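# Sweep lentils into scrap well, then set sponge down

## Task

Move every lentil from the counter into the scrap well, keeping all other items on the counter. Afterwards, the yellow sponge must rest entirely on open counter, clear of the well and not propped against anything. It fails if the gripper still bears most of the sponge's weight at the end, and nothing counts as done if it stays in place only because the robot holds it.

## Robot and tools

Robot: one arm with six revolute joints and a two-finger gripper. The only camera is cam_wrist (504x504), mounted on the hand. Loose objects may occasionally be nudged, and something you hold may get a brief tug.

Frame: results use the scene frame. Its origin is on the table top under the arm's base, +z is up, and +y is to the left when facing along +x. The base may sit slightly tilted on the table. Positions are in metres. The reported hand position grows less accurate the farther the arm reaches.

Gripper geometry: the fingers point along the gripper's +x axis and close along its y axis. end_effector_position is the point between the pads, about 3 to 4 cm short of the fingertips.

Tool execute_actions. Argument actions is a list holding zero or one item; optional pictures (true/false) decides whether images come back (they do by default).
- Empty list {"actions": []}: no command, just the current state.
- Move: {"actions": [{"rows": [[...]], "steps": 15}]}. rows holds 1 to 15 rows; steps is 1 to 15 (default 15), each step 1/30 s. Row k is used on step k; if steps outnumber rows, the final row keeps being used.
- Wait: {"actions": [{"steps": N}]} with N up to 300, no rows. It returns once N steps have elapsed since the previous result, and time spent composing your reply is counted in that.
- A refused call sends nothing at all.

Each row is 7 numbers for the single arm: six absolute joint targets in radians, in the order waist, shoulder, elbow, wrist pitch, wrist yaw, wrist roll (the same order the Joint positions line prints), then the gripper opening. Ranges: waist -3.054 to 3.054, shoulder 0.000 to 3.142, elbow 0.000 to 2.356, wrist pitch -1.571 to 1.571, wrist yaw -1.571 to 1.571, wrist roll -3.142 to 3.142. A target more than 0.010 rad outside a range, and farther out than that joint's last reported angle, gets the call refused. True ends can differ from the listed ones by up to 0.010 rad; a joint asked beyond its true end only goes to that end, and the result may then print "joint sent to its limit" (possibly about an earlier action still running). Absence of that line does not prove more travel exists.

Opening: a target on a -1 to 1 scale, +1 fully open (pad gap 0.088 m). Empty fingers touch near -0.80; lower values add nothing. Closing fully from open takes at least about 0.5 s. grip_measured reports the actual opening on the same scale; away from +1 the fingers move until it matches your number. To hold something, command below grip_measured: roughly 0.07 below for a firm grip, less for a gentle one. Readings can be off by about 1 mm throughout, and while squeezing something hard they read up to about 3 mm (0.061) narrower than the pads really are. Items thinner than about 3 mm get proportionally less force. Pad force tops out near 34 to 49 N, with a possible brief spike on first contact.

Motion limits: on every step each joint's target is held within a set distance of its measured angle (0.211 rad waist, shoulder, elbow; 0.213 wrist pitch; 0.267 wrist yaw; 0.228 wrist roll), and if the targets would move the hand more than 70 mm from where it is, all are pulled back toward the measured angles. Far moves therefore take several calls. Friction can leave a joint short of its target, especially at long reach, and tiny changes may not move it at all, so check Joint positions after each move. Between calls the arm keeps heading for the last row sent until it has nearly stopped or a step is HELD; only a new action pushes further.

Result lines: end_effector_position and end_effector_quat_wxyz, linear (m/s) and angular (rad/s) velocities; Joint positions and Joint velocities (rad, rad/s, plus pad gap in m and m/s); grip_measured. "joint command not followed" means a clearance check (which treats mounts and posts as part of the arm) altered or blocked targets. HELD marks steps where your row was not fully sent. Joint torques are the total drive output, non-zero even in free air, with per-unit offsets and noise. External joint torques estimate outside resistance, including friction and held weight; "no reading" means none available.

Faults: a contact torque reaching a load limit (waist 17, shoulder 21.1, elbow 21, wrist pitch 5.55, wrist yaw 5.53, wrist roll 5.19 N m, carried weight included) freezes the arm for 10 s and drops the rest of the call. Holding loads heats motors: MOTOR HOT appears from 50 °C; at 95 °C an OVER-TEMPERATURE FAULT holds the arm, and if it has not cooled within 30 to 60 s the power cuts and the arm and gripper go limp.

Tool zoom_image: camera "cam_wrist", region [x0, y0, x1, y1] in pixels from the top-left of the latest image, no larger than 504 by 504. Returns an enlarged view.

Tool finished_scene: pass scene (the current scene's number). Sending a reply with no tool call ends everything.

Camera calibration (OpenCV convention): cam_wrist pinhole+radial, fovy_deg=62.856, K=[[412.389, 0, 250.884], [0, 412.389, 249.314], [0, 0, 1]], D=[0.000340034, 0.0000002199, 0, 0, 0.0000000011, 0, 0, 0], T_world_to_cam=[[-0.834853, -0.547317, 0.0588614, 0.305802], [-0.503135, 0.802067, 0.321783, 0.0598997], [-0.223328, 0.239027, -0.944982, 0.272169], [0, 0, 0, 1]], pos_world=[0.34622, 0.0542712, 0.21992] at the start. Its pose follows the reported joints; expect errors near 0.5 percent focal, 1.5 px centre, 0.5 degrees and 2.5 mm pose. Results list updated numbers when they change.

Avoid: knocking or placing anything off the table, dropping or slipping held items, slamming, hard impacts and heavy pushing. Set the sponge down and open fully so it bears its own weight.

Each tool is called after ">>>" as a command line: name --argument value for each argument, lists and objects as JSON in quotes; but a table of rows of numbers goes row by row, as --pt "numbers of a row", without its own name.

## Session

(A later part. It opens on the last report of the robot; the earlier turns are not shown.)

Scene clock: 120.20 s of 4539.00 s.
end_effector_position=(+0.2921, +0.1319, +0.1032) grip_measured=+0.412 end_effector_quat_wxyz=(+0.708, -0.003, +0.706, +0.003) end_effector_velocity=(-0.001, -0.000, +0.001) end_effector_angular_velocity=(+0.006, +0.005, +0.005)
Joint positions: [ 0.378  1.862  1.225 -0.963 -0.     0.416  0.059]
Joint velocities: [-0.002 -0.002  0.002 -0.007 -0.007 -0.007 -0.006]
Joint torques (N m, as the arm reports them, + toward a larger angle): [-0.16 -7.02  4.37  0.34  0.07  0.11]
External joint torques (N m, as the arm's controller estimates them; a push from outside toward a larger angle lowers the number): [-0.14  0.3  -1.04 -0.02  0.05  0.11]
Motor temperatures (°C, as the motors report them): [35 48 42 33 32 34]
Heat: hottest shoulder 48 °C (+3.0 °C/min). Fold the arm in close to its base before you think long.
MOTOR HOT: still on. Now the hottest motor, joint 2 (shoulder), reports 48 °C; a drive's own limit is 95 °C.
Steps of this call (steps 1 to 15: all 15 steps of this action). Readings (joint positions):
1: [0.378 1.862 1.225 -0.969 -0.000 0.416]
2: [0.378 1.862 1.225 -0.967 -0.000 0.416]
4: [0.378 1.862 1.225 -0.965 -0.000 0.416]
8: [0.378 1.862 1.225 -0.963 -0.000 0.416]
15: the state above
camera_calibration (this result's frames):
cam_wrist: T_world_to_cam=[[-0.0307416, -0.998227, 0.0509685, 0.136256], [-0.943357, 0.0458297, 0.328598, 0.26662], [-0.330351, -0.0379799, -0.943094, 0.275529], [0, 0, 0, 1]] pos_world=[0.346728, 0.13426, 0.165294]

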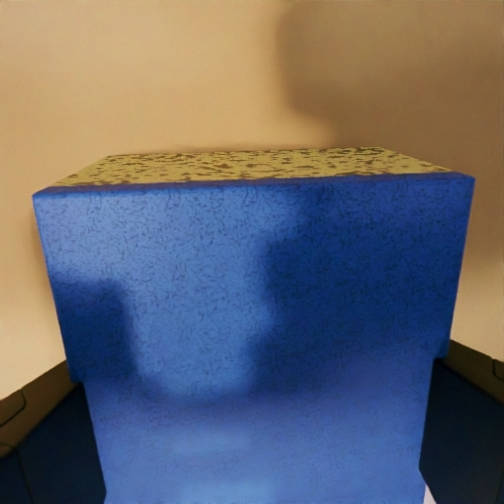

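>>> execute_actions --actions '[{"rows":[[0.37,1.853,1.205,-0.955,0,0.412,0.4],[0.358,1.843,1.192,-0.952,0,0.401,0.4],[0.343,1.836,1.182,-0.949,0,0.386,0.4],[0.326,1.828,1.173,-0.947,0,0.369,0.4],[0.309,1.82,1.164,-0.946,0,0.352,0.4],[0.291,1.813,1.155,-0.944,0,0.334,0.4],[0.274,1.806,1.146,-0.942,0,0.317,0.4],[0.256,1.799,1.138,-0.941,0,0.299,0.4],[0.237,1.793,1.131,-0.94,0,0.28,0.4],[0.218,1.787,1.124,-0.939,0,0.261,0.4],[0.199,1.782,1.118,-0.938,0,0.242,0.4],[0.18,1.777,1.112,-0.937,0,0.223,0.4],[0.16,1.772,1.107,-0.936,0,0.203,0.4],[0.14,1.768,1.102,-0.936,0,0.183,0.4],[0.12,1.764,1.098,-0.935,0,0.163,0.4]],"steps":15}]' --pictures false

>>> execute_actions --actions '[{"rows":[[0.1,1.761,1.094,-0.935,0,0.143,0.4],[0.08,1.758,1.091,-0.934,0,0.122,0.4],[0.06,1.756,1.088,-0.934,0,0.102,0.4],[0.04,1.755,1.086,-0.934,0,0.082,0.4],[0.02,1.756,1.085,-0.934,0,0.061,0.4],[0,1.758,1.084,-0.934,0,0.041,0.4],[-0.021,1.761,1.084,-0.934,0,0.02,0.4],[-0.041,1.765,1.085,-0.934,0,0,0.4],[-0.061,1.768,1.088,-0.935,0,-0.02,0.4],[-0.082,1.771,1.092,-0.935,0,-0.041,0.4],[-0.102,1.773,1.097,-0.936,0,-0.061,0.4],[-0.122,1.775,1.101,-0.936,0,-0.082,0.4],[-0.142,1.777,1.105,-0.937,0,-0.102,0.4],[-0.162,1.78,1.108,-0.938,0,-0.122,0.4],[-0.182,1.783,1.112,-0.938,0,-0.143,0.4]],"steps":15}]' --pictures false

>>> execute_actions --actions '[{"rows":[[-0.202,1.786,1.116,-0.939,0,-0.163,0.4],[-0.222,1.79,1.12,-0.94,0,-0.183,0.4],[-0.242,1.794,1.125,-0.941,0,-0.203,0.4],[-0.261,1.799,1.131,-0.942,0,-0.223,0.4],[-0.28,1.804,1.137,-0.944,0,-0.242,0.4],[-0.299,1.809,1.144,-0.945,0,-0.261,0.4],[-0.318,1.815,1.151,-0.946,0,-0.28,0.4],[-0.337,1.821,1.158,-0.948,0,-0.299,0.4],[-0.355,1.828,1.166,-0.95,0,-0.317,0.4],[-0.373,1.835,1.175,-0.952,0,-0.335,0.4],[-0.39,1.842,1.184,-0.954,0,-0.353,0.4],[-0.407,1.849,1.193,-0.956,0,-0.37,0.4],[-0.424,1.856,1.202,-0.958,0,-0.387,0.4],[-0.441,1.864,1.212,-0.96,0,-0.404,0.4],[-0.452,1.869,1.219,-0.962,0,-0.415,0.4]],"steps":15}]'

Scene clock: 134.63 s of 4539.00 s.
end_effector_position=(+0.2900, +0.0622, +0.1012) grip_measured=+0.403 end_effector_quat_wxyz=(+0.707, +0.000, +0.708, +0.004) end_effector_velocity=(-0.002, -0.179, -0.001) end_effector_angular_velocity=(+0.024, +0.012, +0.005)
Joint positions: [ 0.166  1.782  1.118 -0.939 -0.     0.207  0.059]
Joint velocities: [-0.589 -0.134 -0.164  0.022 -0.007 -0.593  0.   ]
Joint torques (N m, as the arm reports them, + toward a larger angle): [-0.32 -7.63  4.13  0.35  0.06 -0.09]
External joint torques (N m, as the arm's controller estimates them; a push from outside toward a larger angle lowers the number): [-0.37 -0.9  -1.24  0.    0.06 -0.09]
Motor temperatures (°C, as the motors report them): [35 48 42 33 32 34]
Heat: hottest shoulder 48 °C (-1.0 °C/min). Fold the arm in close to its base before you think long.
MOTOR HOT: still on. Now the hottest motor, joint 2 (shoulder), reports 48 °C; a drive's own limit is 95 °C.
Steps of this call (steps 1 to 15: the robot went on to your last target; steps 16 to 90: nothing new was sent; then 10.93 s passed at rest; steps 91 to 105: all 15 steps of this action). Readings (joint positions):
91: [0.378 1.862 1.222 -0.960 -0.000 0.416]
92: [0.376 1.860 1.217 -0.957 -0.000 0.413]
94: [0.362 1.851 1.201 -0.953 -0.000 0.395]
98: [0.299 1.822 1.165 -0.946 -0.000 0.336]
105: the state above

Scene clock: 135.13 s of 4539.00 s.
end_effector_position=(+0.2909, -0.0265, +0.0997) grip_measured=+0.403 end_effector_quat_wxyz=(+0.706, +0.003, +0.709, +0.008) end_effector_velocity=(+0.006, -0.176, +0.002) end_effector_angular_velocity=(+0.026, -0.025, +0.010)
Joint positions: [-0.135  1.768  1.098 -0.936 -0.    -0.097  0.059]
Joint velocities: [-0.598  0.051  0.081 -0.007 -0.007 -0.608 -0.   ]
Joint torques (N m, as the arm reports them, + toward a larger angle): [-0.18 -5.42  5.58  0.12  0.02 -0.08]
External joint torques (N m, as the arm's controller estimates them; a push from outside toward a larger angle lowers the number): [-0.27  1.19  0.2  -0.22  0.05 -0.08]
Motor temperatures (°C, as the motors report them): [35 48 42 33 32 34]
Heat: hottest shoulder 48 °C (-1.0 °C/min). Fold the arm in close to its base before you think long.
MOTOR HOT: still on. Now the hottest motor, joint 2 (shoulder), reports 48 °C; a drive's own limit is 95 °C.
Steps of this call (steps 1 to 15: all 15 steps of this action). Readings (joint positions):
1: [0.146 1.778 1.113 -0.938 -0.000 0.188]
2: [0.126 1.774 1.108 -0.938 -0.000 0.167]
4: [0.086 1.768 1.101 -0.937 -0.000 0.127]
8: [0.007 1.766 1.095 -0.936 -0.000 0.046]
15: the state above

Scene clock: 135.63 s of 4539.00 s.
end_effector_position=(+0.2928, -0.1143, +0.0989) grip_measured=+0.403 end_effector_quat_wxyz=(+0.707, +0.005, +0.707, +0.013) end_effector_velocity=(+0.001, -0.159, -0.001) end_effector_angular_velocity=(+0.031, -0.025, -0.020)
Joint positions: [-0.415  1.844  1.195 -0.956 -0.    -0.38   0.059]
Joint velocities: [-0.481  0.193  0.256 -0.051 -0.022 -0.462 -0.   ]
Joint torques (N m, as the arm reports them, + toward a larger angle): [ 0.   -6.26  5.46 -0.04  0.   -0.07]
External joint torques (N m, as the arm's controller estimates them; a push from outside toward a larger angle lowers the number): [-0.34  0.97  0.2  -0.31  0.07 -0.06]
Motor temperatures (°C, as the motors report them): [35 48 42 33 32 34]
Heat: hottest shoulder 48 °C (-1.0 °C/min). Fold the arm in close to its base before you think long.
MOTOR HOT: still on. Now the hottest motor, joint 2 (shoulder), reports 48 °C; a drive's own limit is 95 °C.
Steps of this call (steps 1 to 15: all 15 steps of this action). Readings (joint positions):
1: [-0.154 1.771 1.102 -0.936 -0.000 -0.117]
2: [-0.174 1.773 1.106 -0.936 -0.000 -0.137]
4: [-0.214 1.780 1.115 -0.938 -0.000 -0.177]
8: [-0.291 1.799 1.138 -0.943 -0.000 -0.255]
15: the state above
camera_calibration (this result's frames):
cam_wrist: T_world_to_cam=[[-0.027868, -0.999251, 0.0268336, -0.107853], [-0.9422, 0.0352244, 0.333193, 0.278012], [-0.333889, -0.0159972, -0.942477, 0.265896], [0, 0, 0, 1]] pos_world=[0.347716, -0.113312, 0.160863]

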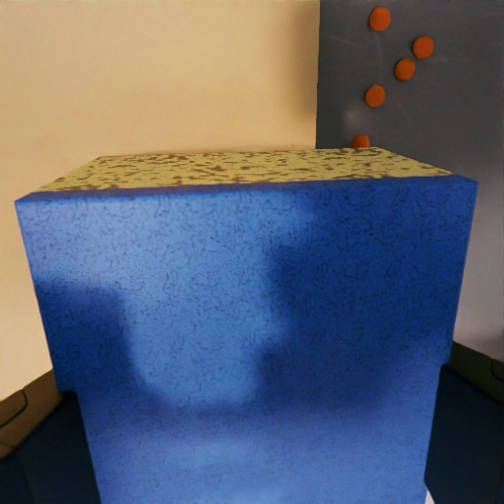

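>>> execute_actions --actions '[{"rows":[[-0.452,1.862,1.235,-0.98,0,-0.415,0.4],[-0.452,1.858,1.255,-1.003,0,-0.415,0.4],[-0.452,1.855,1.275,-1.026,0,-0.415,0.4],[-0.445,1.853,1.295,-1.048,0,-0.408,0.4],[-0.425,1.852,1.315,-1.068,0,-0.388,0.4],[-0.39,1.852,1.33,-1.083,0,-0.353,0.4],[-0.345,1.853,1.34,-1.09,0,-0.308,0.4],[-0.295,1.855,1.345,-1.093,0,-0.258,0.4],[-0.245,1.857,1.348,-1.095,0,-0.208,0.4],[-0.195,1.859,1.351,-1.095,0,-0.158,0.4],[-0.145,1.861,1.353,-1.095,0,-0.108,0.4],[-0.095,1.863,1.355,-1.095,0,-0.057,0.4],[-0.045,1.865,1.357,-1.095,0,-0.006,0.4],[0.005,1.867,1.359,-1.095,0,0.045,0.4],[0.055,1.869,1.36,-1.095,0,0.096,0.4]],"steps":15}]' --pictures false

>>> execute_actions --actions '[{"rows":[[0.105,1.87,1.358,-1.092,0,0.147,0.4],[0.155,1.871,1.354,-1.088,0,0.198,0.4],[0.205,1.872,1.348,-1.081,0,0.248,0.4],[0.25,1.873,1.34,-1.072,0,0.293,0.4],[0.29,1.875,1.33,-1.061,0,0.333,0.4],[0.325,1.877,1.319,-1.049,0,0.368,0.4],[0.35,1.879,1.308,-1.036,0,0.393,0.4],[0.366,1.881,1.297,-1.024,0,0.409,0.4],[0.366,1.883,1.286,-1.012,0,0.409,0.4],[0.366,1.885,1.275,-1.0,0,0.409,0.4],[0.366,1.887,1.264,-0.988,0,0.409,0.4],[0.366,1.889,1.254,-0.977,0,0.409,0.4],[0.366,1.891,1.246,-0.968,0,0.409,0.4],[0.366,1.892,1.241,-0.963,0,0.409,0.4]],"steps":15}]' --pictures false

>>> execute_actions --actions '[{"rows":[[0.366,1.892,1.241,-0.963,0,0.409,0.4],[0.366,1.892,1.241,-0.963,0,0.409,0.4],[0.366,1.892,1.241,-0.963,0,0.409,0.4],[0.366,1.892,1.241,-0.963,0,0.409,0.4],[0.366,1.892,1.241,-0.963,0,0.409,0.4],[0.366,1.892,1.241,-0.963,0,0.409,0.5],[0.366,1.892,1.241,-0.963,0,0.409,0.6],[0.366,1.892,1.241,-0.963,0,0.409,0.75],[0.366,1.892,1.241,-0.963,0,0.409,1]],"steps":11}]' --pictures false

>>> execute_actions --actions '[{"rows":[[0.366,1.878,1.265,-0.988,0,0.409,1],[0.366,1.868,1.29,-1.018,0,0.409,1],[0.366,1.861,1.32,-1.053,0,0.409,1],[0.366,1.854,1.35,-1.093,0,0.409,1],[0.366,1.847,1.38,-1.133,0,0.409,1],[0.366,1.841,1.41,-1.168,0,0.409,1],[0.366,1.835,1.44,-1.203,0,0.409,1],[0.366,1.83,1.47,-1.238,0,0.409,1],[0.366,1.824,1.5,-1.273,0,0.409,1],[0.366,1.81,1.535,-1.305,0,0.39,1],[0.35,1.785,1.57,-1.335,0,0.35,1],[0.33,1.75,1.61,-1.36,0,0.3,1],[0.3,1.715,1.655,-1.385,0,0.25,1],[0.26,1.68,1.7,-1.41,0,0.2,1],[0.22,1.65,1.74,-1.43,0,0.14,1]],"steps":15}]' --pictures false

>>> execute_actions --actions '[{"rows":[[0.17,1.625,1.77,-1.44,0,0.09,1],[0.12,1.605,1.795,-1.45,0,0.04,1],[0.07,1.6,1.8,-1.45,0,0,1],[0.02,1.6,1.8,-1.45,0,0,1],[-0.02,1.6,1.8,-1.45,0,0,1],[-0.05,1.6,1.8,-1.45,0,0,1]],"steps":12}]'

Scene clock: 155.27 s of 4539.00 s.
end_effector_position=(+0.3300, -0.0041, +0.1337) grip_measured=+0.403 end_effector_quat_wxyz=(+0.709, +0.002, +0.706, +0.005) end_effector_velocity=(+0.010, +0.507, +0.014) end_effector_angular_velocity=(-0.033, +0.008, +0.078)
Joint positions: [-0.054  1.858  1.35  -1.089  0.003 -0.013  0.059]
Joint velocities: [ 1.521  0.022  0.061 -0.051 -0.007  1.443 -0.   ]
Joint torques (N m, as the arm reports them, + toward a larger angle): [ 0.12 -6.58  5.71 -0.1  -0.08  0.09]
External joint torques (N m, as the arm's controller estimates them; a push from outside toward a larger angle lowers the number): [ 0.26  1.    0.46 -0.28 -0.09  0.09]
Motor temperatures (°C, as the motors report them): [35 48 42 33 32 34]
Heat: hottest shoulder 48 °C (-2.0 °C/min). Fold the arm in close to its base before you think long.
MOTOR HOT: still on. Now the hottest motor, joint 2 (shoulder), reports 48 °C; a drive's own limit is 95 °C.
Steps of this call (steps 1 to 30: the robot went on to your last target; steps 31 to 90: nothing new was sent; then 16.13 s passed at rest; steps 91 to 105: all 15 steps of this action). Readings (joint positions):
91: [-0.449 1.858 1.216 -0.966 -0.000 -0.412]
92: [-0.449 1.858 1.224 -0.978 -0.000 -0.412]
94: [-0.449 1.858 1.248 -1.010 -0.000 -0.412]
98: [-0.396 1.858 1.314 -1.066 0.003 -0.331]
105: the state above

Scene clock: 155.77 s of 4539.00 s.
end_effector_position=(+0.2985, +0.1312, +0.1047) grip_measured=+0.403 end_effector_quat_wxyz=(+0.707, -0.004, +0.707, +0.004) end_effector_velocity=(-0.027, -0.019, -0.064) end_effector_angular_velocity=(-0.043, +0.117, -0.073)
Joint positions: [ 0.367  1.882  1.258 -0.979 -0.002  0.402  0.059]
Joint velocities: [-0.022  0.066 -0.183  0.125 -0.007  0.051 -0.   ]
Joint torques (N m, as the arm reports them, + toward a larger angle): [-0.08 -7.15  4.68  0.42  0.13  0.13]
External joint torques (N m, as the arm's controller estimates them; a push from outside toward a larger angle lowers the number): [-0.17  0.84 -1.06  0.    0.11  0.12]
Motor temperatures (°C, as the motors report them): [35 48 42 33 32 34]
Heat: hottest shoulder 48 °C (-2.0 °C/min). Fold the arm in close to its base before you think long.
MOTOR HOT: still on. Now the hottest motor, joint 2 (shoulder), reports 48 °C; a drive's own limit is 95 °C.
Steps of this call (steps 1 to 15: all 15 steps of this action). Readings (joint positions):
1: [-0.003 1.859 1.351 -1.089 0.003 0.037]
2: [0.047 1.859 1.351 -1.089 0.003 0.087]
4: [0.145 1.862 1.351 -1.085 0.003 0.186]
8: [0.313 1.866 1.329 -1.047 0.000 0.341]
15: the state above

Scene clock: 156.13 s of 4539.00 s.
end_effector_position=(+0.2986, +0.1311, +0.1017) grip_measured=+0.847 end_effector_quat_wxyz=(+0.708, -0.002, +0.706, +0.003) end_effector_velocity=(-0.005, -0.002, +0.000) end_effector_angular_velocity=(-0.002, +0.023, -0.010)
Joint positions: [ 0.367  1.885  1.249 -0.965 -0.002  0.407  0.08 ]
Joint velocities: [-0.002 -0.002 -0.002 -0.022 -0.007  0.007  0.093]
Joint torques (N m, as the arm reports them, + toward a larger angle): [-0.15 -6.83  4.21  0.33  0.1   0.09]
External joint torques (N m, as the arm's controller estimates them; a push from outside toward a larger angle lowers the number): [-0.15  0.66 -1.11  0.02  0.09  0.09]
Motor temperatures (°C, as the motors report them): [35 48 42 33 32 34]
Heat: hottest shoulder 48 °C (-3.0 °C/min). Fold the arm in close to its base before you think long.
MOTOR HOT: still on. Now the hottest motor, joint 2 (shoulder), reports 48 °C; a drive's own limit is 95 °C.
Steps of this call (steps 1 to 11: all 11 steps of this action). Readings (joint positions):
1: [0.367 1.884 1.253 -0.975 -0.002 0.403]
2: [0.367 1.885 1.251 -0.972 -0.002 0.405]
4: [0.367 1.885 1.249 -0.969 -0.002 0.405]
8: [0.367 1.885 1.249 -0.967 -0.002 0.406]
11: the state above

Scene clock: 156.63 s of 4539.00 s.
end_effector_position=(+0.3088, +0.1148, +0.2389) grip_measured=+0.987 end_effector_quat_wxyz=(+0.745, -0.023, +0.665, +0.050) end_effector_velocity=(+0.093, -0.243, +0.530) end_effector_angular_velocity=(+0.359, -1.263, +0.363)
Joint positions: [ 0.31   1.747  1.627 -1.365 -0.002  0.252  0.087]
Joint velocities: [-0.779 -0.799  1.072 -0.564 -0.007 -1.15   0.   ]
Joint torques (N m, as the arm reports them, + toward a larger angle): [-1.64 -9.32  6.41  0.04  0.09 -0.04]
External joint torques (N m, as the arm's controller estimates them; a push from outside toward a larger angle lowers the number): [-0.89 -1.62  0.5  -0.29 -0.04 -0.07]
Motor temperatures (°C, as the motors report them): [35 48 43 33 32 34]
Heat: hottest shoulder 48 °C (-3.0 °C/min). Fold the arm in close to its base before you think long.
MOTOR HOT: still on. Now the hottest motor, joint 2 (shoulder), reports 48 °C; a drive's own limit is 95 °C.
Steps of this call (steps 1 to 15: all 15 steps of this action). Readings (joint positions):
1: [0.367 1.885 1.250 -0.968 -0.002 0.407]
2: [0.367 1.885 1.256 -0.984 -0.002 0.407]
4: [0.367 1.884 1.286 -1.035 -0.002 0.407]
8: [0.367 1.861 1.395 -1.163 -0.002 0.407]
15: the state above

Scene clock: 157.03 s of 4539.00 s.
end_effector_position=(+0.3162, -0.0048, +0.3306) grip_measured=+0.987 end_effector_quat_wxyz=(+0.822, +0.008, +0.570, -0.001) end_effector_velocity=(+0.009, +0.003, -0.014) end_effector_angular_velocity=(-0.002, +0.041, +0.068)
Joint positions: [-0.049  1.596  1.799 -1.447  0.003  0.006  0.087]
Joint velocities: [-0.002  0.046 -0.002  0.007 -0.022 -0.066 -0.   ]
Joint torques (N m, as the arm reports them, + toward a larger angle): [ 0.07 -5.66  5.52  0.62 -0.08 -0.04]
External joint torques (N m, as the arm's controller estimates them; a push from outside toward a larger angle lowers the number): [ 0.19  0.43 -0.41 -0.29 -0.09 -0.04]
Motor temperatures (°C, as the motors report them): [35 48 43 33 32 34]
Heat: hottest shoulder 48 °C (-3.0 °C/min). Fold the arm in close to its base before you think long.
MOTOR HOT: still on. Now the hottest motor, joint 2 (shoulder), reports 48 °C; a drive's own limit is 95 °C.
Steps of this call (steps 1 to 12: all 12 steps of this action). Readings (joint positions):
1: [0.281 1.720 1.662 -1.381 -0.002 0.212]
2: [0.245 1.693 1.695 -1.396 -0.002 0.170]
4: [0.153 1.643 1.752 -1.419 -0.002 0.085]
8: [-0.028 1.592 1.798 -1.441 0.005 0.022]
12: the state above
camera_calibration (this result's frames):
cam_wrist: T_world_to_cam=[[-0.0642264, -0.997662, 0.0233354, 0.00862032], [-0.99779, 0.0638005, -0.0185604, 0.352979], [0.0170282, -0.0244759, -0.999555, 0.401733], [0, 0, 0, 1]] pos_world=[0.345912, -0.00408729, 0.407904]

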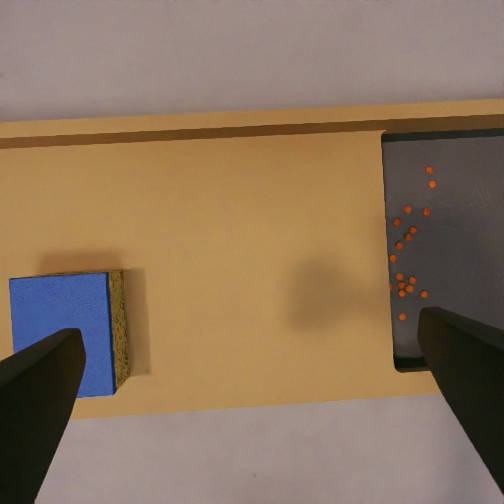

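>>> finished_scene --scene 2

The scene is finished: the task was done.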